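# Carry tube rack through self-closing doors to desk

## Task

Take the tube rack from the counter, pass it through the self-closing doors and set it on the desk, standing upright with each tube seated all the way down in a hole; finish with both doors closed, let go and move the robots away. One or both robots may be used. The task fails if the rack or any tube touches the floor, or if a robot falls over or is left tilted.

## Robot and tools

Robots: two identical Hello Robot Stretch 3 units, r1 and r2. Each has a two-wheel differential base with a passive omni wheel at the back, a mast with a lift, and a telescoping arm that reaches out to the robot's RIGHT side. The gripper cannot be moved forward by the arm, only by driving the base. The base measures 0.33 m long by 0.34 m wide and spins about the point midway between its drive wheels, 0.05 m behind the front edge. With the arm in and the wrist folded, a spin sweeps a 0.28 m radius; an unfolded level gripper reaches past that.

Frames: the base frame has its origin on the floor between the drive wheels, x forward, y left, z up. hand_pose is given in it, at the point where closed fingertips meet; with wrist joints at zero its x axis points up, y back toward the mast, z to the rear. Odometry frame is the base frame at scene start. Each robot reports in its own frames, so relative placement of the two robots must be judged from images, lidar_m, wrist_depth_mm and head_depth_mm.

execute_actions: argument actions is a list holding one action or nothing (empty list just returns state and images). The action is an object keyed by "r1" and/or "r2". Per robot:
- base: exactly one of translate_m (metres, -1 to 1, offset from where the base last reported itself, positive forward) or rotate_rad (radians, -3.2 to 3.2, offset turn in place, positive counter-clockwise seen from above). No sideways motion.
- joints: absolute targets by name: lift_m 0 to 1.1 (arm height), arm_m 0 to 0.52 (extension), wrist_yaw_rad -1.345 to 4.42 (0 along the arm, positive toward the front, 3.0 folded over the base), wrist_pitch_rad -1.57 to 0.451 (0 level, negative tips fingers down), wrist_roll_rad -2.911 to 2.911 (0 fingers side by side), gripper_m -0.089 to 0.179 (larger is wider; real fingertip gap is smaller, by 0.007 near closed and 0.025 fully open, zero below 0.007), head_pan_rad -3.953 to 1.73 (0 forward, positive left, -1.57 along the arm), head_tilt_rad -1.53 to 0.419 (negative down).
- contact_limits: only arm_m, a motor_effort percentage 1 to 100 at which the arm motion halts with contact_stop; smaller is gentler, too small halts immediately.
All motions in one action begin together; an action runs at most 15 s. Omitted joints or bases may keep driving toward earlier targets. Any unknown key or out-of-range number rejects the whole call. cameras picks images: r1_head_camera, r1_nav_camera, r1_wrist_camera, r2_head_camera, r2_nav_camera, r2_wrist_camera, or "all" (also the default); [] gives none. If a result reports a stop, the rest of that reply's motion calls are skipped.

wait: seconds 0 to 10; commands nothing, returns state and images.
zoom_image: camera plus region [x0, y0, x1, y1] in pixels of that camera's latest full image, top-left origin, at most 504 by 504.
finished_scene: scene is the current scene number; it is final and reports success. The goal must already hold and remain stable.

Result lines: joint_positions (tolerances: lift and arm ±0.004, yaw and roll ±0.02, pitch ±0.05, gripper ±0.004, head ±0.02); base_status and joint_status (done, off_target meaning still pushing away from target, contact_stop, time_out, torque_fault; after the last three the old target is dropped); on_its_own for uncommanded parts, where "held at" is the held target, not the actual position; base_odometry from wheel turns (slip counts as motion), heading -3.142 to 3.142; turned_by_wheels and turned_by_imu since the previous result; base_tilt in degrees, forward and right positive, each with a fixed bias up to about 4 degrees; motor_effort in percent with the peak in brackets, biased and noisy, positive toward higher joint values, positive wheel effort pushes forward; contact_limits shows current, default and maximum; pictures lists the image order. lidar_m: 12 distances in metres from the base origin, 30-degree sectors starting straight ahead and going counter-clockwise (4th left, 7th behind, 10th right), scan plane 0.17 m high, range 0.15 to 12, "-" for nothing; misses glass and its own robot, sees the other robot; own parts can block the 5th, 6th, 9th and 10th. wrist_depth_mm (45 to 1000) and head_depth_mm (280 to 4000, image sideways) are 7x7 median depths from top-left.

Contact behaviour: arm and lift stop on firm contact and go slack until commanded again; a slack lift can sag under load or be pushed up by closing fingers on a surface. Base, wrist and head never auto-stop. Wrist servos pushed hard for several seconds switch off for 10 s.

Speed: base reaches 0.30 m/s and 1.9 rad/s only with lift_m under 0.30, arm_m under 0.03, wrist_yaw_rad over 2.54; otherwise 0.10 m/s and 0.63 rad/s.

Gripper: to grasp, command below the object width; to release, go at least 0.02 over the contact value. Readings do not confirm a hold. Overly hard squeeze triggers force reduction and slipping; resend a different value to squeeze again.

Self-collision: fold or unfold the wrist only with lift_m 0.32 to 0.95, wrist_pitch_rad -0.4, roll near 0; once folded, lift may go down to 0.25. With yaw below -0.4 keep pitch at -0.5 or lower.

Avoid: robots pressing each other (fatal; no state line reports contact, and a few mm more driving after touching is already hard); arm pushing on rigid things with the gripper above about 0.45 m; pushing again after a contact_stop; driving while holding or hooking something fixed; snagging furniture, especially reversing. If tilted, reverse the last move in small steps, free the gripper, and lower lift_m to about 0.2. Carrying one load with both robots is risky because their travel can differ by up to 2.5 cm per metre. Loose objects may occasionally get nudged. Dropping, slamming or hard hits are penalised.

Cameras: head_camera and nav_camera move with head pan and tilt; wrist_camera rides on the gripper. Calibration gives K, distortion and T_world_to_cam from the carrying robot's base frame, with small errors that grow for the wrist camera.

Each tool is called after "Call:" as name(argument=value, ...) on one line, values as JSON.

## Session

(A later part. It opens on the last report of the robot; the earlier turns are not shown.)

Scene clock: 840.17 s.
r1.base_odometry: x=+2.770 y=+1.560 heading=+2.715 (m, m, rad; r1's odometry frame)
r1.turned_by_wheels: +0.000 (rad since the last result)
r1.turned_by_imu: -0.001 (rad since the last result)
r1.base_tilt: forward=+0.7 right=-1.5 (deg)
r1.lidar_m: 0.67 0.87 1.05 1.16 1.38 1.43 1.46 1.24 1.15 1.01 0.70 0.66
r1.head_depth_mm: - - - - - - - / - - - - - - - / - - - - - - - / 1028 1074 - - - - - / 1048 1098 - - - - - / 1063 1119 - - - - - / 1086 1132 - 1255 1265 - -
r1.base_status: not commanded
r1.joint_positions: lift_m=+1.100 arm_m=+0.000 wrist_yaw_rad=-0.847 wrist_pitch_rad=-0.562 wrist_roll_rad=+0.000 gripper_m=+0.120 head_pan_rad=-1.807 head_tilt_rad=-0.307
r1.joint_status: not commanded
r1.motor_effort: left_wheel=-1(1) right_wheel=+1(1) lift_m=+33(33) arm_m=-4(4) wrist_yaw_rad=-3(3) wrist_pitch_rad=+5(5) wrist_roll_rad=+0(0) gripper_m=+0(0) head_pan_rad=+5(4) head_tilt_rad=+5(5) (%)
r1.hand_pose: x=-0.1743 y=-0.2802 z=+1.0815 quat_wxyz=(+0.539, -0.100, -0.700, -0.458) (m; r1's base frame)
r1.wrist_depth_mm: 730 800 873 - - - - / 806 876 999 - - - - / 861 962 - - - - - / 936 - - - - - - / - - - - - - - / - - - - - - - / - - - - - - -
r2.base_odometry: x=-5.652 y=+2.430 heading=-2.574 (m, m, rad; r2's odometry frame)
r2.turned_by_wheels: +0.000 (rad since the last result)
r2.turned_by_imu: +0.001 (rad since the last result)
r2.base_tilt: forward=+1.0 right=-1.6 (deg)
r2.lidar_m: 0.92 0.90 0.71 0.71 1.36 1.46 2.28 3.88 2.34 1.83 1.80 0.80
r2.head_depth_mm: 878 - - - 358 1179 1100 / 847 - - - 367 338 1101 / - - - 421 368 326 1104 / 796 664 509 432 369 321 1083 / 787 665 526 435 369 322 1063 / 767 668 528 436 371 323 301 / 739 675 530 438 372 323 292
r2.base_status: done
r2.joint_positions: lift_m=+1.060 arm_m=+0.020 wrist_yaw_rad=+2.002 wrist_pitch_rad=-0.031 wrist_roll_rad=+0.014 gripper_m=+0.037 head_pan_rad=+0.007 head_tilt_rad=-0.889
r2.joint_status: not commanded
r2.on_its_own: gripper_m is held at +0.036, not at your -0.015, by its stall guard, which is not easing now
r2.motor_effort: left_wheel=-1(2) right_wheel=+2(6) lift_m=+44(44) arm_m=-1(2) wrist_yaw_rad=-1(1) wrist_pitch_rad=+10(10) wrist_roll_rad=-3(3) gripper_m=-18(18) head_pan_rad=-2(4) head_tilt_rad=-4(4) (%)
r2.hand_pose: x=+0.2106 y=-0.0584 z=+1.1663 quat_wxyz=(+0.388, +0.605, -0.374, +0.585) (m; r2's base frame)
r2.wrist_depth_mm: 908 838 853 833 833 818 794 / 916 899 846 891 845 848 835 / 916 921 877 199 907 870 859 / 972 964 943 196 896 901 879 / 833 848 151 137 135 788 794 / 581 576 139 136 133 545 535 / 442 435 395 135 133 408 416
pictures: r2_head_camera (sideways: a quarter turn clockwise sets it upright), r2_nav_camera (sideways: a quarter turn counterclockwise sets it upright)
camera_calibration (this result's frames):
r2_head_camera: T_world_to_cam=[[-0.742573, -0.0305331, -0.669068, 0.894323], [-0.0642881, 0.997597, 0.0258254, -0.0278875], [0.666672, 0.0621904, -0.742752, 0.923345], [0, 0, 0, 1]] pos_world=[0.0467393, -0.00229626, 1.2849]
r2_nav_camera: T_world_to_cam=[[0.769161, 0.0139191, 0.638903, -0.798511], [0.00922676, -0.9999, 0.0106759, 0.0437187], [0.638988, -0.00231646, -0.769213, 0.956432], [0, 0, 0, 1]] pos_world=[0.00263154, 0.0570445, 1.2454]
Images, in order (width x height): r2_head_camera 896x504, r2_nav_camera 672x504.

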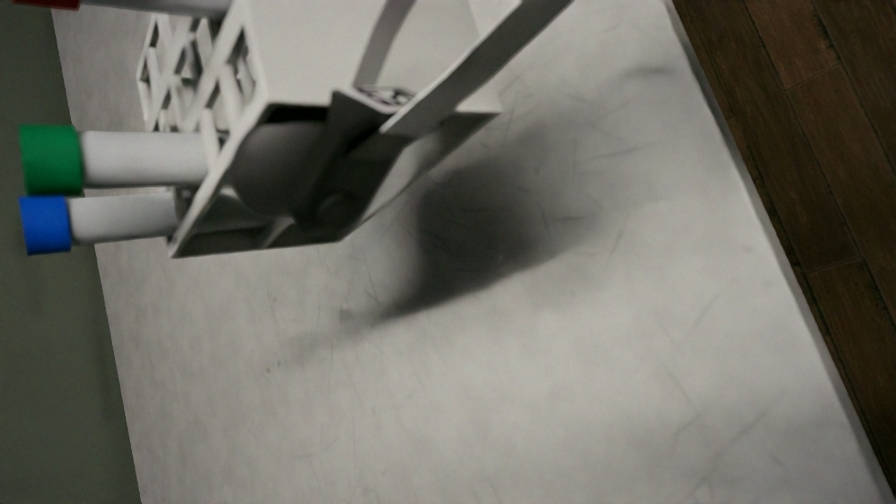

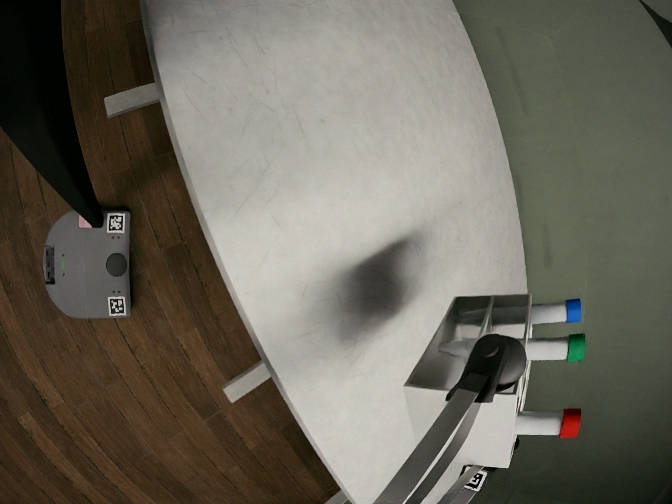

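Call:
execute_actions(actions=[{"r2":{"joints":{"lift_m":0.97}}}], cameras=["r2_wrist_camera","r2_nav_camera"])

Scene clock: 843.97 s.
r1.base_odometry: x=+2.770 y=+1.560 heading=+2.715 (m, m, rad; r1's odometry frame)
r1.turned_by_wheels: +0.000 (rad since the last result)
r1.turned_by_imu: -0.001 (rad since the last result)
r1.base_tilt: forward=+0.8 right=-1.4 (deg)
r1.lidar_m: 0.67 0.87 1.05 1.16 1.38 1.43 1.46 1.24 1.15 1.01 0.70 0.65
r1.head_depth_mm: - - - - - - - / - - - - - - - / - - - - - - - / 1032 1067 - - - - - / 1045 1087 - - - - - / 1062 1114 - - - - - / 1082 1137 - 1249 1270 - -
r1.base_status: not commanded
r1.joint_positions: lift_m=+1.100 arm_m=+0.000 wrist_yaw_rad=-0.847 wrist_pitch_rad=-0.562 wrist_roll_rad=+0.000 gripper_m=+0.120 head_pan_rad=-1.807 head_tilt_rad=-0.307
r1.joint_status: not commanded
r1.motor_effort: left_wheel=-1(1) right_wheel=+1(1) lift_m=+32(33) arm_m=-4(4) wrist_yaw_rad=-3(3) wrist_pitch_rad=+5(5) wrist_roll_rad=+0(0) gripper_m=-1(0) head_pan_rad=+5(5) head_tilt_rad=+5(5) (%)
r1.hand_pose: x=-0.1743 y=-0.2802 z=+1.0815 quat_wxyz=(+0.539, -0.100, -0.700, -0.458) (m; r1's base frame)
r1.wrist_depth_mm: 734 798 892 - - - - / 801 876 992 - - - - / 860 964 - - - - - / 954 - - - - - - / - - - - - - - / - - - - - - - / - - - - - - -
r2.base_odometry: x=-5.652 y=+2.430 heading=-2.574 (m, m, rad; r2's odometry frame)
r2.turned_by_wheels: +0.000 (rad since the last result)
r2.turned_by_imu: +0.000 (rad since the last result)
r2.base_tilt: forward=+1.0 right=-1.7 (deg)
r2.lidar_m: 0.92 0.90 0.70 0.71 1.36 1.45 2.28 3.87 2.33 1.83 1.80 0.80
r2.head_depth_mm: 879 651 548 - 351 1178 1098 / 848 656 519 353 - 338 1100 / 829 660 329 - 357 327 1104 / 811 663 494 412 368 321 1086 / 788 667 527 434 370 322 1059 / 769 670 528 436 371 323 301 / 739 675 530 438 372 324 291
r2.base_status: not commanded
r2.joint_positions: lift_m=+0.970 arm_m=+0.020 wrist_yaw_rad=+2.002 wrist_pitch_rad=-0.031 wrist_roll_rad=+0.014 gripper_m=+0.037 head_pan_rad=+0.007 head_tilt_rad=-0.889
r2.joint_status: all done
r2.on_its_own: gripper_m is held at +0.036, not at your -0.015, by its stall guard, which is not easing now
r2.motor_effort: left_wheel=-1(1) right_wheel=+2(2) lift_m=+24(36) arm_m=-2(1) wrist_yaw_rad=-1(0) wrist_pitch_rad=+10(11) wrist_roll_rad=-3(3) gripper_m=-17(17) head_pan_rad=-2(2) head_tilt_rad=-4(4) (%)
r2.hand_pose: x=+0.2106 y=-0.0584 z=+1.0770 quat_wxyz=(+0.388, +0.605, -0.374, +0.585) (m; r2's base frame)
r2.wrist_depth_mm: 869 884 852 859 800 804 805 / 885 896 875 877 853 837 811 / 927 935 892 198 877 835 839 / 951 957 937 196 867 883 876 / 585 570 150 137 134 545 520 / 398 391 138 136 133 374 370 / 300 296 271 135 132 281 286
pictures: r2_nav_camera (sideways: a quarter turn counterclockwise sets it upright), r2_wrist_camera
camera_calibration (this result's frames):
r2_nav_camera: T_world_to_cam=[[0.769161, 0.0139188, 0.638903, -0.798511], [0.00922635, -0.9999, 0.0106759, 0.0437187], [0.638988, -0.00231673, -0.769213, 0.956432], [0, 0, 0, 1]] pos_world=[0.00263157, 0.0570445, 1.2454]
r2_wrist_camera: T_world_to_cam=[[0.463597, -0.886006, -0.00847916, -0.135859], [-0.186021, -0.0879688, -0.9786, 1.1186], [0.866299, 0.455253, -0.205597, 0.225096], [0, 0, 0, 1]] pos_world=[0.0760664, -0.124445, 1.13979]
Images, in order (width x height): r2_nav_camera 672x504, r2_wrist_camera 644x364.

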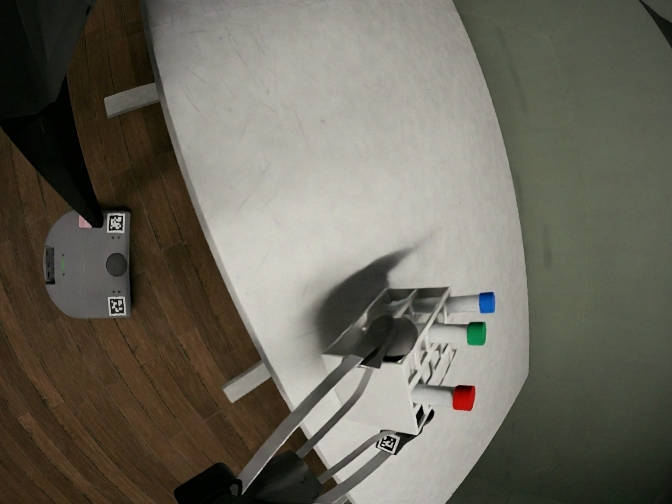

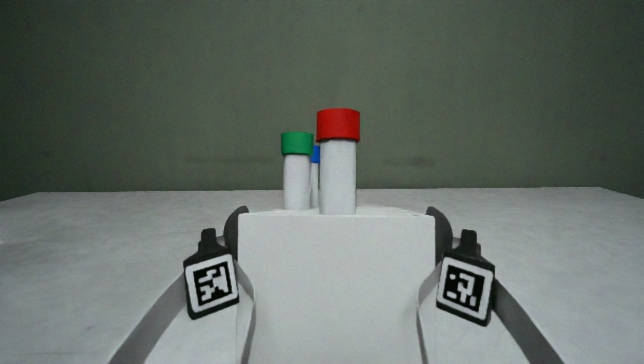

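Call:
execute_actions(actions=[{"r2":{"joints":{"lift_m":0.94}}}], cameras=[])

Call:
execute_actions(actions=[{"r2":{"joints":{"lift_m":0.915}}}], cameras=["r2_wrist_camera","r2_nav_camera"])

Scene clock: 848.70 s.
r1.base_odometry: x=+2.770 y=+1.560 heading=+2.715 (m, m, rad; r1's odometry frame)
r1.turned_by_wheels: +0.000 (rad since the last result)
r1.turned_by_imu: -0.001 (rad since the last result)
r1.base_tilt: forward=+0.7 right=-1.5 (deg)
r1.lidar_m: 0.67 0.87 1.05 1.16 1.39 1.43 1.46 1.24 1.15 1.01 0.70 0.66
r1.head_depth_mm: - - - - - - - / - - - - - - - / - - - - - - - / 1025 1071 - - - - - / 1042 1085 - - - - - / 1064 1106 - - - - - / 1089 1141 - 1257 1265 - -
r1.base_status: not commanded
r1.joint_positions: lift_m=+1.100 arm_m=+0.000 wrist_yaw_rad=-0.847 wrist_pitch_rad=-0.562 wrist_roll_rad=+0.000 gripper_m=+0.120 head_pan_rad=-1.807 head_tilt_rad=-0.307
r1.joint_status: not commanded
r1.motor_effort: left_wheel=-1(1) right_wheel=+1(1) lift_m=+33(33) arm_m=-4(4) wrist_yaw_rad=-3(2) wrist_pitch_rad=+5(5) wrist_roll_rad=+0(0) gripper_m=+0(1) head_pan_rad=+5(4) head_tilt_rad=+5(5) (%)
r1.hand_pose: x=-0.1743 y=-0.2802 z=+1.0815 quat_wxyz=(+0.539, -0.100, -0.700, -0.458) (m; r1's base frame)
r1.wrist_depth_mm: 743 782 887 997 - - - / 793 877 965 - - - - / 868 962 - - - - - / 966 - - - - - - / - - - - - - - / - - - - - - - / - - - - - - -
r2.base_odometry: x=-5.652 y=+2.430 heading=-2.574 (m, m, rad; r2's odometry frame)
r2.turned_by_wheels: +0.000 (rad since the last result)
r2.turned_by_imu: +0.000 (rad since the last result)
r2.base_tilt: forward=+1.0 right=-1.6 (deg)
r2.lidar_m: 0.92 0.91 0.70 0.71 1.36 1.46 2.28 3.88 2.33 1.83 1.80 0.80
r2.head_depth_mm: 881 653 517 451 295 1190 1094 / 847 658 520 321 - 338 1102 / 828 660 537 299 - 326 1102 / 810 664 508 412 369 321 1091 / 787 667 526 434 370 322 1058 / 767 669 529 436 371 323 300 / 738 674 529 437 372 324 291
r2.base_status: not commanded
r2.joint_positions: lift_m=+0.940 arm_m=+0.020 wrist_yaw_rad=+2.002 wrist_pitch_rad=-0.031 wrist_roll_rad=+0.014 gripper_m=+0.037 head_pan_rad=+0.007 head_tilt_rad=-0.889
r2.joint_status: all done
r2.on_its_own: gripper_m is held at +0.036, not at your -0.015, by its stall guard, which is not easing now
r2.motor_effort: left_wheel=-1(2) right_wheel=+2(2) lift_m=+24(24) arm_m=-1(2) wrist_yaw_rad=-1(2) wrist_pitch_rad=+10(10) wrist_roll_rad=-4(4) gripper_m=-17(19) head_pan_rad=-3(3) head_tilt_rad=-4(4) (%)
r2.hand_pose: x=+0.2106 y=-0.0584 z=+1.0470 quat_wxyz=(+0.388, +0.605, -0.374, +0.585) (m; r2's base frame)
r2.wrist_depth_mm: 877 854 854 840 815 804 805 / 929 885 860 853 851 821 850 / 925 912 908 199 880 872 867 / 915 901 844 197 847 806 762 / 495 485 151 137 134 448 449 / 336 333 138 137 134 318 313 / 258 253 229 135 133 239 242
pictures: none
No camera images: the call's "cameras" was empty. Leave "cameras" out to get every camera's image.

Scene clock: 849.70 s.
r1.base_odometry: x=+2.770 y=+1.560 heading=+2.715 (m, m, rad; r1's odometry frame)
r1.turned_by_wheels: +0.000 (rad since the last result)
r1.turned_by_imu: +0.000 (rad since the last result)
r1.base_tilt: forward=+0.9 right=-1.6 (deg)
r1.lidar_m: 0.67 0.87 1.05 1.16 1.38 1.43 1.46 1.24 1.15 1.01 0.70 0.66
r1.head_depth_mm: - - - - - - - / - - - - - - - / - - - - - - - / 1030 1081 - - - - - / 1046 1091 - - - - - / 1057 1113 - - - - - / 1083 1131 - 1249 1270 - -
r1.base_status: not commanded
r1.joint_positions: lift_m=+1.100 arm_m=+0.000 wrist_yaw_rad=-0.847 wrist_pitch_rad=-0.562 wrist_roll_rad=+0.000 gripper_m=+0.120 head_pan_rad=-1.807 head_tilt_rad=-0.307
r1.joint_status: not commanded
r1.motor_effort: left_wheel=-1(1) right_wheel=+1(1) lift_m=+32(33) arm_m=-5(5) wrist_yaw_rad=-3(3) wrist_pitch_rad=+5(5) wrist_roll_rad=+0(0) gripper_m=+1(1) head_pan_rad=+4(4) head_tilt_rad=+5(5) (%)
r1.hand_pose: x=-0.1743 y=-0.2802 z=+1.0815 quat_wxyz=(+0.539, -0.100, -0.700, -0.458) (m; r1's base frame)
r1.wrist_depth_mm: 738 794 895 1000 - - - / 801 874 998 - - - - / 875 968 - - - - - / 948 - - - - - - / - - - - - - - / - - - - - - - / - - - - - - -
r2.base_odometry: x=-5.652 y=+2.430 heading=-2.574 (m, m, rad; r2's odometry frame)
r2.turned_by_wheels: +0.000 (rad since the last result)
r2.turned_by_imu: +0.000 (rad since the last result)
r2.base_tilt: forward=+1.1 right=-1.6 (deg)
r2.lidar_m: 0.92 0.90 0.71 0.71 1.36 1.46 2.29 3.86 2.34 1.83 1.80 0.80
r2.head_depth_mm: 879 653 517 439 301 1174 1099 / 849 656 520 347 295 332 1104 / 828 659 521 315 - 326 1105 / 814 662 523 412 369 321 1087 / 789 667 526 435 370 322 1059 / 766 670 527 436 371 323 300 / 738 674 530 437 372 323 292
r2.base_status: not commanded
r2.joint_positions: lift_m=+0.915 arm_m=+0.020 wrist_yaw_rad=+2.002 wrist_pitch_rad=-0.021 wrist_roll_rad=+0.012 gripper_m=+0.037 head_pan_rad=+0.007 head_tilt_rad=-0.889
r2.joint_status: all done
r2.on_its_own: gripper_m is held at +0.036, not at your -0.015, by its stall guard, which is not easing now
r2.motor_effort: left_wheel=-1(2) right_wheel=+2(2) lift_m=+23(20) arm_m=-2(1) wrist_yaw_rad=-1(2) wrist_pitch_rad=+7(10) wrist_roll_rad=-2(3) gripper_m=-18(18) head_pan_rad=-2(3) head_tilt_rad=-4(4) (%)
r2.hand_pose: x=+0.2109 y=-0.0583 z=+1.0247 quat_wxyz=(+0.386, +0.603, -0.377, +0.588) (m; r2's base frame)
r2.wrist_depth_mm: 866 866 849 847 809 829 803 / 930 896 877 856 836 827 842 / 914 910 892 198 892 843 874 / 835 801 781 195 739 706 710 / 431 426 151 137 134 406 397 / 294 289 139 137 133 278 276 / 219 219 199 136 133 209 212
pictures: r2_nav_camera (sideways: a quarter turn counterclockwise sets it upright), r2_wrist_camera
camera_calibration (this result's frames):
r2_nav_camera: T_world_to_cam=[[0.769161, 0.0139189, 0.638903, -0.798511], [0.00922648, -0.9999, 0.0106759, 0.0437187], [0.638988, -0.00231665, -0.769213, 0.956432], [0, 0, 0, 1]] pos_world=[0.00263155, 0.0570445, 1.2454]
r2_wrist_camera: T_world_to_cam=[[0.463711, -0.885965, -0.00612813, -0.13875], [-0.176192, -0.0854354, -0.980641, 1.06761], [0.868291, 0.455814, -0.195718, 0.203517], [0, 0, 0, 1]] pos_world=[0.0757324, -0.124482, 1.08592]
Images, in order (width x height): r2_nav_camera 672x504, r2_wrist_camera 644x364.

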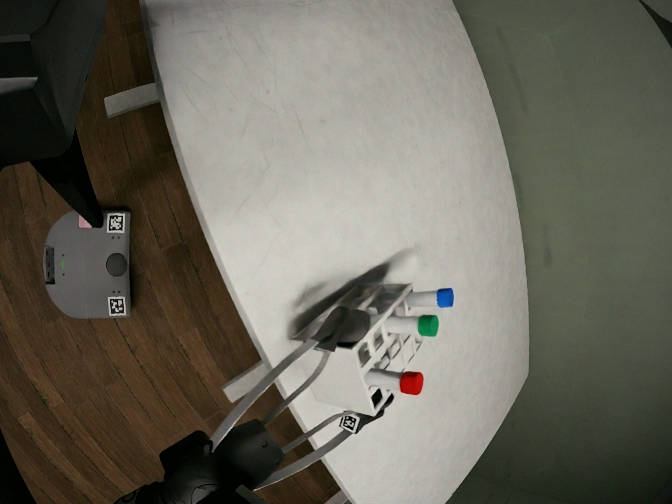

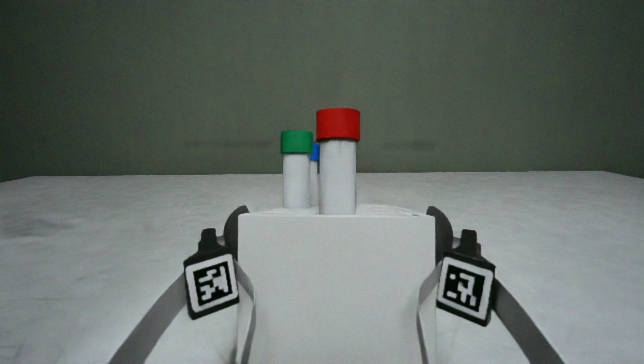

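Call:
execute_actions(actions=[{"r2":{"joints":{"lift_m":0.945}}}], cameras=[])

Call:
execute_actions(actions=[{"r2":{"base":{"translate_m":0.08}}}], cameras=[])

Call:
execute_actions(actions=[{"r2":{"joints":{"lift_m":0.9}}}], cameras=["r2_wrist_camera","r2_nav_camera"])

Scene clock: 855.03 s.
r1.base_odometry: x=+2.770 y=+1.560 heading=+2.715 (m, m, rad; r1's odometry frame)
r1.turned_by_wheels: +0.000 (rad since the last result)
r1.turned_by_imu: -0.001 (rad since the last result)
r1.base_tilt: forward=+0.8 right=-1.5 (deg)
r1.lidar_m: 0.67 0.87 1.05 1.16 1.39 1.43 1.46 1.24 1.15 1.01 0.70 0.66
r1.head_depth_mm: - - - - - - - / - - - - - - - / - - - - - - - / 1027 1074 - - - - - / 1045 1089 - - - - - / 1067 1111 - - - - - / 1087 1138 - 1245 1270 - -
r1.base_status: not commanded
r1.joint_positions: lift_m=+1.100 arm_m=+0.000 wrist_yaw_rad=-0.847 wrist_pitch_rad=-0.562 wrist_roll_rad=+0.000 gripper_m=+0.120 head_pan_rad=-1.807 head_tilt_rad=-0.307
r1.joint_status: not commanded
r1.motor_effort: left_wheel=-1(1) right_wheel=+0(1) lift_m=+32(33) arm_m=-4(4) wrist_yaw_rad=-3(3) wrist_pitch_rad=+5(5) wrist_roll_rad=+0(0) gripper_m=+0(1) head_pan_rad=+4(4) head_tilt_rad=+5(5) (%)
r1.hand_pose: x=-0.1743 y=-0.2802 z=+1.0815 quat_wxyz=(+0.539, -0.100, -0.700, -0.458) (m; r1's base frame)
r1.wrist_depth_mm: 737 792 875 - - - - / 788 861 991 - - - - / 873 949 - - - - - / 936 - - - - - - / - - - - - - - / - - - - - - - / - - - - - - -
r2.base_odometry: x=-5.652 y=+2.430 heading=-2.574 (m, m, rad; r2's odometry frame)
r2.turned_by_wheels: +0.000 (rad since the last result)
r2.turned_by_imu: +0.000 (rad since the last result)
r2.base_tilt: forward=+0.9 right=-1.7 (deg)
r2.lidar_m: 0.92 0.90 0.71 0.71 1.36 1.45 2.29 3.86 2.33 1.83 1.80 0.80
r2.head_depth_mm: 879 653 518 - 344 1185 1101 / 849 656 519 328 - 338 1103 / 828 659 537 301 353 327 1106 / 811 662 508 412 368 321 1087 / 789 666 526 435 370 322 1060 / 766 671 528 436 371 323 300 / 738 674 530 437 372 324 292
r2.base_status: not commanded
r2.joint_positions: lift_m=+0.945 arm_m=+0.020 wrist_yaw_rad=+2.002 wrist_pitch_rad=-0.029 wrist_roll_rad=+0.012 gripper_m=+0.037 head_pan_rad=+0.007 head_tilt_rad=-0.889
r2.joint_status: all done
r2.on_its_own: gripper_m is held at +0.036, not at your -0.015, by its stall guard, which is not easing now
r2.motor_effort: left_wheel=-1(2) right_wheel=+2(2) lift_m=+44(49) arm_m=-1(1) wrist_yaw_rad=-2(1) wrist_pitch_rad=+10(10) wrist_roll_rad=-2(2) gripper_m=-18(17) head_pan_rad=-3(2) head_tilt_rad=-4(4) (%)
r2.hand_pose: x=+0.2107 y=-0.0584 z=+1.0517 quat_wxyz=(+0.388, +0.604, -0.375, +0.586) (m; r2's base frame)
r2.wrist_depth_mm: 854 861 862 849 815 805 786 / 917 911 882 863 827 849 807 / 894 912 904 199 877 857 877 / 931 957 889 197 864 813 810 / 496 495 151 137 134 475 459 / 346 342 139 136 134 327 326 / 262 259 236 135 133 247 250
pictures: none
No camera images: the call's "cameras" was empty. Leave "cameras" out to get every camera's image.

Scene clock: 856.80 s.
r1.base_odometry: x=+2.770 y=+1.560 heading=+2.715 (m, m, rad; r1's odometry frame)
r1.turned_by_wheels: +0.000 (rad since the last result)
r1.turned_by_imu: +0.000 (rad since the last result)
r1.base_tilt: forward=+0.9 right=-1.3 (deg)
r1.lidar_m: 0.67 0.87 1.05 1.16 1.38 1.43 1.46 1.24 1.15 1.01 0.70 0.66
r1.head_depth_mm: - - - - - - - / - - - - - - - / - - - - - - - / 1032 1070 - - - - - / 1038 1093 - - - - - / 1060 1112 - - - - - / 1083 1140 - 1255 1261 - -
r1.base_status: not commanded
r1.joint_positions: lift_m=+1.100 arm_m=+0.000 wrist_yaw_rad=-0.847 wrist_pitch_rad=-0.562 wrist_roll_rad=+0.000 gripper_m=+0.120 head_pan_rad=-1.807 head_tilt_rad=-0.307
r1.joint_status: not commanded
r1.motor_effort: left_wheel=-1(1) right_wheel=+0(0) lift_m=+32(33) arm_m=-4(4) wrist_yaw_rad=-3(3) wrist_pitch_rad=+5(5) wrist_roll_rad=+1(0) gripper_m=+1(0) head_pan_rad=+4(4) head_tilt_rad=+5(5) (%)
r1.hand_pose: x=-0.1743 y=-0.2802 z=+1.0815 quat_wxyz=(+0.539, -0.100, -0.700, -0.458) (m; r1's base frame)
r1.wrist_depth_mm: 736 796 911 990 - - - / 793 867 980 - - - - / 859 974 - - - - - / 942 - - - - - - / - - - - - - - / - - - - - - - / - - - - - - -
r2.base_odometry: x=-5.720 y=+2.387 heading=-2.574 (m, m, rad; r2's odometry frame)
r2.turned_by_wheels: +0.000 (rad since the last result)
r2.turned_by_imu: +0.000 (rad since the last result)
r2.base_tilt: forward=+1.0 right=-1.6 (deg)
r2.lidar_m: 0.84 0.83 0.89 0.69 1.39 1.49 2.34 3.92 2.29 1.80 1.77 0.74
r2.head_depth_mm: 822 652 518 - 344 318 293 / 805 656 521 328 - 320 291 / 777 659 537 301 353 321 291 / 757 663 509 413 368 322 292 / 729 666 527 434 370 322 290 / 701 669 529 436 371 323 291 / 676 673 530 437 372 324 291
r2.base_status: done
r2.joint_positions: lift_m=+0.945 arm_m=+0.020 wrist_yaw_rad=+2.002 wrist_pitch_rad=-0.029 wrist_roll_rad=+0.012 gripper_m=+0.037 head_pan_rad=+0.007 head_tilt_rad=-0.889
r2.joint_status: not commanded
r2.on_its_own: gripper_m is held at +0.036, not at your -0.015, by its stall guard, which is not easing now
r2.motor_effort: left_wheel=-2(3) right_wheel=+2(7) lift_m=+44(44) arm_m=-1(2) wrist_yaw_rad=-1(1) wrist_pitch_rad=+10(9) wrist_roll_rad=-2(3) gripper_m=-18(18) head_pan_rad=-3(3) head_tilt_rad=-4(4) (%)
r2.hand_pose: x=+0.2107 y=-0.0584 z=+1.0517 quat_wxyz=(+0.388, +0.604, -0.375, +0.586) (m; r2's base frame)
r2.wrist_depth_mm: 805 781 793 763 759 733 731 / 818 800 815 780 783 757 756 / 859 848 823 199 795 784 777 / 881 847 857 196 813 807 787 / 509 492 151 138 135 466 462 / 343 349 138 136 134 330 323 / 264 261 237 135 133 248 250
pictures: none
No camera images: the call's "cameras" was empty. Leave "cameras" out to get every camera's image.

Scene clock: 858.03 s.
r1.base_odometry: x=+2.770 y=+1.560 heading=+2.715 (m, m, rad; r1's odometry frame)
r1.turned_by_wheels: +0.000 (rad since the last result)
r1.turned_by_imu: +0.000 (rad since the last result)
r1.base_tilt: forward=+0.9 right=-1.6 (deg)
r1.lidar_m: 0.67 0.87 1.05 1.16 1.38 1.43 1.46 1.24 1.15 1.01 0.70 0.65
r1.head_depth_mm: - - - - - - - / - - - - - - - / - - - - - - - / 1029 1078 - - - - - / 1046 1089 - - - - - / 1063 1113 - - - - - / 1083 1132 - 1256 1263 - -
r1.base_status: not commanded
r1.joint_positions: lift_m=+1.100 arm_m=+0.000 wrist_yaw_rad=-0.847 wrist_pitch_rad=-0.562 wrist_roll_rad=+0.000 gripper_m=+0.120 head_pan_rad=-1.807 head_tilt_rad=-0.307
r1.joint_status: not commanded
r1.motor_effort: left_wheel=-1(1) right_wheel=+1(1) lift_m=+32(33) arm_m=-4(5) wrist_yaw_rad=-2(3) wrist_pitch_rad=+5(5) wrist_roll_rad=+0(0) gripper_m=+0(0) head_pan_rad=+4(4) head_tilt_rad=+5(5) (%)
r1.hand_pose: x=-0.1743 y=-0.2802 z=+1.0815 quat_wxyz=(+0.539, -0.100, -0.700, -0.458) (m; r1's base frame)
r1.wrist_depth_mm: 735 792 893 - - - - / 789 879 967 - - - - / 871 967 - - - - - / 944 - - - - - - / - - - - - - - / - - - - - - - / - - - - - - -
r2.base_odometry: x=-5.720 y=+2.387 heading=-2.574 (m, m, rad; r2's odometry frame)
r2.turned_by_wheels: +0.000 (rad since the last result)
r2.turned_by_imu: +0.000 (rad since the last result)
r2.base_tilt: forward=+1.1 right=-1.6 (deg)
r2.lidar_m: 0.85 0.83 0.89 0.69 1.39 1.49 2.34 3.94 2.28 1.79 1.76 0.73
r2.head_depth_mm: 825 652 517 439 310 319 292 / 805 654 520 352 299 320 288 / 776 660 521 313 332 318 291 / 758 662 524 404 369 321 292 / 728 665 526 434 370 322 290 / 700 670 529 436 371 323 291 / 676 674 531 438 372 324 291
r2.base_status: not commanded
r2.joint_positions: lift_m=+0.900 arm_m=+0.020 wrist_yaw_rad=+2.002 wrist_pitch_rad=+0.007 wrist_roll_rad=+0.009 gripper_m=+0.037 head_pan_rad=+0.007 head_tilt_rad=-0.889
r2.joint_status: all done
r2.on_its_own: gripper_m is held at +0.036, not at your -0.015, by its stall guard, which is not easing now
r2.motor_effort: left_wheel=-2(2) right_wheel=+2(3) lift_m=+22(36) arm_m=-1(2) wrist_yaw_rad=-2(2) wrist_pitch_rad=-3(10) wrist_roll_rad=-1(2) gripper_m=-18(18) head_pan_rad=-2(3) head_tilt_rad=-5(4) (%)
r2.hand_pose: x=+0.2116 y=-0.0580 z=+1.0168 quat_wxyz=(+0.378, +0.597, -0.385, +0.594) (m; r2's base frame)
r2.wrist_depth_mm: 831 792 803 786 783 746 746 / 828 826 801 803 790 751 772 / 834 840 844 193 804 780 781 / 869 847 851 194 826 786 764 / 425 417 153 137 134 397 401 / 279 280 139 136 134 281 268 / 209 209 188 137 134 203 203
pictures: r2_nav_camera (sideways: a quarter turn counterclockwise sets it upright), r2_wrist_camera
camera_calibration (this result's frames):
r2_nav_camera: T_world_to_cam=[[0.769206, 0.0139192, 0.638849, -0.798441], [0.00922727, -0.9999, 0.0106757, 0.0437189], [0.638934, -0.00231699, -0.769258, 0.956491], [0, 0, 0, 1]] pos_world=[0.00262761, 0.0570444, 1.2454]
r2_wrist_camera: T_world_to_cam=[[0.463841, -0.885916, -0.00214731, -0.142906], [-0.150431, -0.0763724, -0.985666, 1.06022], [0.873053, 0.457515, -0.168694, 0.17289], [0, 0, 0, 1]] pos_world=[0.0748337, -0.12473, 1.07388]
Images, in order (width x height): r2_nav_camera 672x504, r2_wrist_camera 644x364.

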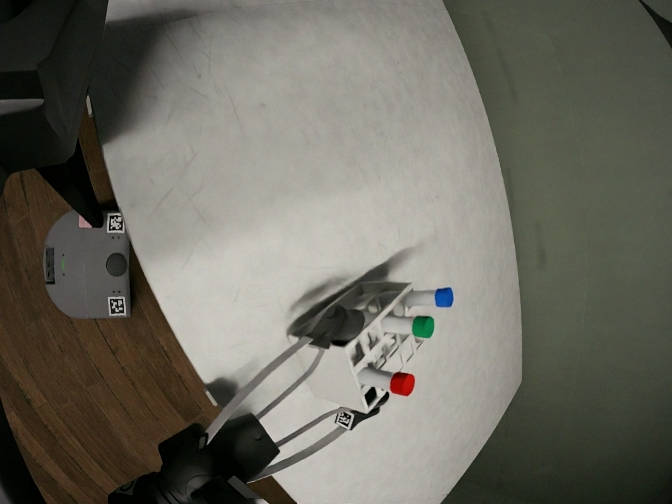

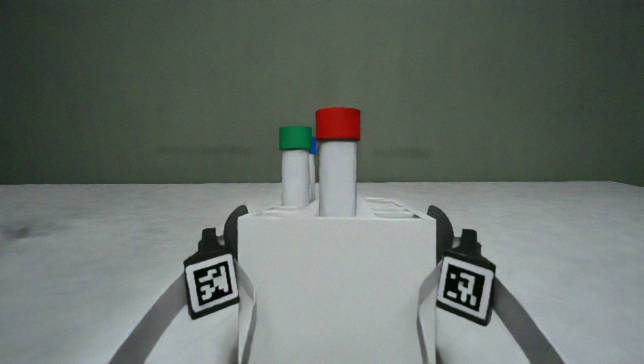

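Resting on desk. Release and withdraw.

Call:
execute_actions(actions=[{"r2":{"joints":{"gripper_m":0.175}}}], cameras=[])

Call:
execute_actions(actions=[{"r2":{"base":{"translate_m":-0.6},"joints":{"lift_m":0.92}}}], cameras=["r2_wrist_camera","r2_nav_camera","r2_head_camera"])

Scene clock: 863.13 s.
r1.base_odometry: x=+2.770 y=+1.560 heading=+2.715 (m, m, rad; r1's odometry frame)
r1.turned_by_wheels: +0.000 (rad since the last result)
r1.turned_by_imu: -0.001 (rad since the last result)
r1.base_tilt: forward=+0.7 right=-1.5 (deg)
r1.lidar_m: 0.67 0.87 1.05 1.16 1.39 1.43 1.46 1.24 1.16 1.01 0.70 0.66
r1.head_depth_mm: - - - - - - - / - - - - - - - / - - - - - - - / 1026 1076 - - - - - / 1043 1087 - - - - - / 1061 1114 - - - - - / 1082 1133 - 1255 1263 - -
r1.base_status: not commanded
r1.joint_positions: lift_m=+1.100 arm_m=+0.000 wrist_yaw_rad=-0.847 wrist_pitch_rad=-0.562 wrist_roll_rad=+0.000 gripper_m=+0.120 head_pan_rad=-1.807 head_tilt_rad=-0.307
r1.joint_status: not commanded
r1.motor_effort: left_wheel=-1(1) right_wheel=+1(1) lift_m=+32(33) arm_m=-4(5) wrist_yaw_rad=-3(3) wrist_pitch_rad=+5(5) wrist_roll_rad=+0(0) gripper_m=+0(0) head_pan_rad=+4(4) head_tilt_rad=+5(5) (%)
r1.hand_pose: x=-0.1743 y=-0.2802 z=+1.0815 quat_wxyz=(+0.539, -0.100, -0.700, -0.458) (m; r1's base frame)
r1.wrist_depth_mm: 724 786 902 994 - - - / 794 874 997 - - - - / 875 985 - - - - - / 954 - - - - - - / - - - - - - - / - - - - - - - / - - - - - - -
r2.base_odometry: x=-5.720 y=+2.387 heading=-2.574 (m, m, rad; r2's odometry frame)
r2.turned_by_wheels: +0.000 (rad since the last result)
r2.turned_by_imu: +0.000 (rad since the last result)
r2.base_tilt: forward=+1.0 right=-1.7 (deg)
r2.lidar_m: 0.84 0.83 0.89 0.69 1.40 1.49 2.34 3.95 2.30 1.79 1.77 0.73
r2.head_depth_mm: 824 652 517 429 344 319 292 / 805 657 520 382 302 320 290 / 778 660 521 318 344 320 289 / 757 663 524 408 377 313 292 / 728 666 525 434 370 322 290 / 701 670 528 436 371 323 291 / 675 674 530 437 372 324 291
r2.base_status: not commanded
r2.joint_positions: lift_m=+0.900 arm_m=+0.020 wrist_yaw_rad=+2.002 wrist_pitch_rad=-0.017 wrist_roll_rad=+0.009 gripper_m=+0.175 head_pan_rad=+0.007 head_tilt_rad=-0.889
r2.joint_status: all done
r2.motor_effort: left_wheel=-2(2) right_wheel=+2(2) lift_m=+23(23) arm_m=-2(2) wrist_yaw_rad=-2(2) wrist_pitch_rad=+6(7) wrist_roll_rad=-1(1) gripper_m=+1(84) head_pan_rad=-2(2) head_tilt_rad=-4(4) (%)
r2.hand_pose: x=+0.2111 y=-0.0584 z=+1.0106 quat_wxyz=(+0.385, +0.601, -0.378, +0.589) (m; r2's base frame)
r2.wrist_depth_mm: 807 804 781 760 753 747 720 / 825 806 794 786 779 776 752 / 851 836 842 783 797 779 769 / 728 729 715 188 673 668 655 / 384 424 376 140 252 361 378 / 278 259 228 138 137 251 - / - 196 187 143 142 193 175
pictures: none
No camera images: the call's "cameras" was empty. Leave "cameras" out to get every camera's image.

Scene clock: 870.10 s.
r1.base_odometry: x=+2.770 y=+1.560 heading=+2.715 (m, m, rad; r1's odometry frame)
r1.turned_by_wheels: +0.000 (rad since the last result)
r1.turned_by_imu: -0.002 (rad since the last result)
r1.base_tilt: forward=+0.7 right=-1.4 (deg)
r1.lidar_m: 0.67 0.87 1.05 1.16 1.38 1.43 1.46 1.24 1.16 1.01 0.70 0.66
r1.head_depth_mm: - - - - - - - / - - - - - - - / - - - - - - - / 1027 1070 - - - - - / 1039 1091 - - - - - / 1061 1102 - - - - - / 1082 1137 - 1258 1274 - -
r1.base_status: not commanded
r1.joint_positions: lift_m=+1.100 arm_m=+0.000 wrist_yaw_rad=-0.847 wrist_pitch_rad=-0.562 wrist_roll_rad=+0.000 gripper_m=+0.120 head_pan_rad=-1.807 head_tilt_rad=-0.307
r1.joint_status: not commanded
r1.motor_effort: left_wheel=-1(1) right_wheel=+1(0) lift_m=+33(33) arm_m=-4(4) wrist_yaw_rad=-3(3) wrist_pitch_rad=+5(5) wrist_roll_rad=+0(0) gripper_m=+0(0) head_pan_rad=+4(4) head_tilt_rad=+5(5) (%)
r1.hand_pose: x=-0.1743 y=-0.2802 z=+1.0815 quat_wxyz=(+0.539, -0.100, -0.700, -0.458) (m; r1's base frame)
r1.wrist_depth_mm: 730 788 890 - - - - / 791 859 977 - - - - / 872 940 - - - - - / 957 - - - - - - / - - - - - - - / - - - - - - - / - - - - - - -
r2.base_odometry: x=-5.214 y=+2.709 heading=-2.574 (m, m, rad; r2's odometry frame)
r2.turned_by_wheels: +0.000 (rad since the last result)
r2.turned_by_imu: -0.003 (rad since the last result)
r2.base_tilt: forward=+0.9 right=-1.7 (deg)
r2.lidar_m: 1.40 0.98 0.98 1.16 1.15 1.23 1.93 3.39 2.61 2.05 2.01 1.28
r2.head_depth_mm: 885 1225 1580 1622 1426 1239 1099 / 887 735 1911 1673 1429 1244 1101 / 703 712 1882 1686 1433 1245 1100 / 902 689 1794 1685 1473 1227 1111 / 912 666 1694 1689 1459 1253 1114 / 917 671 1621 1710 1449 1258 1114 / 924 673 1531 1684 1449 1259 1116
r2.base_status: done
r2.joint_positions: lift_m=+0.920 arm_m=+0.020 wrist_yaw_rad=+2.002 wrist_pitch_rad=-0.018 wrist_roll_rad=+0.009 gripper_m=+0.175 head_pan_rad=+0.007 head_tilt_rad=-0.889
r2.joint_status: all done
r2.motor_effort: left_wheel=-1(5) right_wheel=+2(3) lift_m=+43(42) arm_m=-1(2) wrist_yaw_rad=-1(1) wrist_pitch_rad=+6(6) wrist_roll_rad=-1(1) gripper_m=-1(0) head_pan_rad=-4(1) head_tilt_rad=-4(5) (%)
r2.hand_pose: x=+0.2111 y=-0.0584 z=+1.0297 quat_wxyz=(+0.386, +0.601, -0.378, +0.589) (m; r2's base frame)
r2.wrist_depth_mm: - - - - - - - / - - - - - - - / - - - - - - - / - 828 792 779 673 732 754 / - 979 - - - - 970 / - - - - - - - / - - - - - - -
pictures: r2_head_camera (sideways: a quarter turn clockwise sets it upright), r2_nav_camera (sideways: a quarter turn counterclockwise sets it upright), r2_wrist_camera
camera_calibration (this result's frames):
r2_head_camera: T_world_to_cam=[[-0.74264, -0.0305333, -0.668995, 0.894227], [-0.0642852, 0.997597, 0.0258311, -0.0278949], [0.666599, 0.0621896, -0.742818, 0.923431], [0, 0, 0, 1]] pos_world=[0.0467376, -0.00229629, 1.2849]
r2_nav_camera: T_world_to_cam=[[0.769225, 0.0139192, 0.638827, -0.798412], [0.00922743, -0.9999, 0.0106756, 0.043719], [0.638912, -0.00231724, -0.769277, 0.956515], [0, 0, 0, 1]] pos_world=[0.00262597, 0.0570444, 1.2454]
r2_wrist_camera: T_world_to_cam=[[0.463375, -0.886156, -0.00342966, -0.141557], [-0.172714, -0.0865155, -0.981165, 1.07228], [0.869168, 0.45524, -0.19314, 0.201552], [0, 0, 0, 1]] pos_world=[0.0756084, -0.124427, 1.09052]
Images, in order (width x height): r2_head_camera 896x504, r2_nav_camera 672x504, r2_wrist_camera 644x364.

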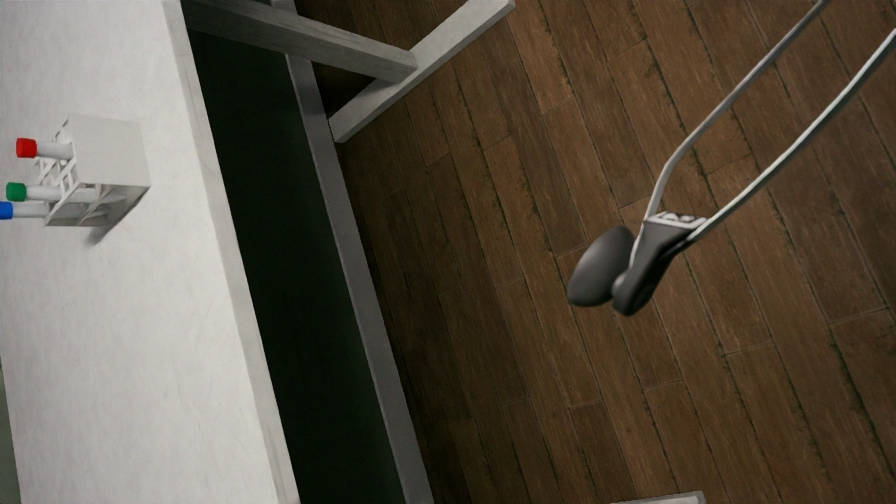

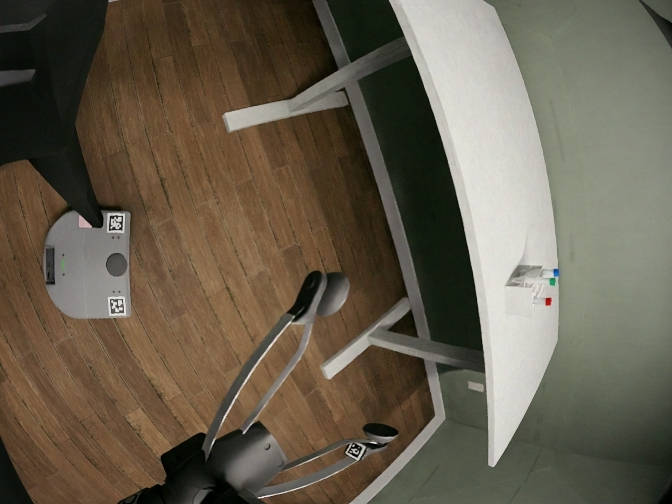

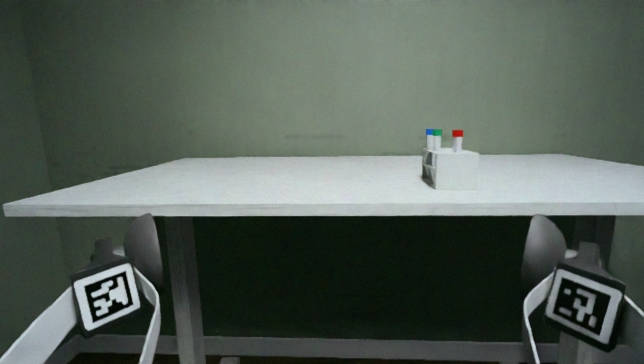

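Upright, tube tops are level.

Call:
finished_scene(scene=2)

The scene is finished: the task was done.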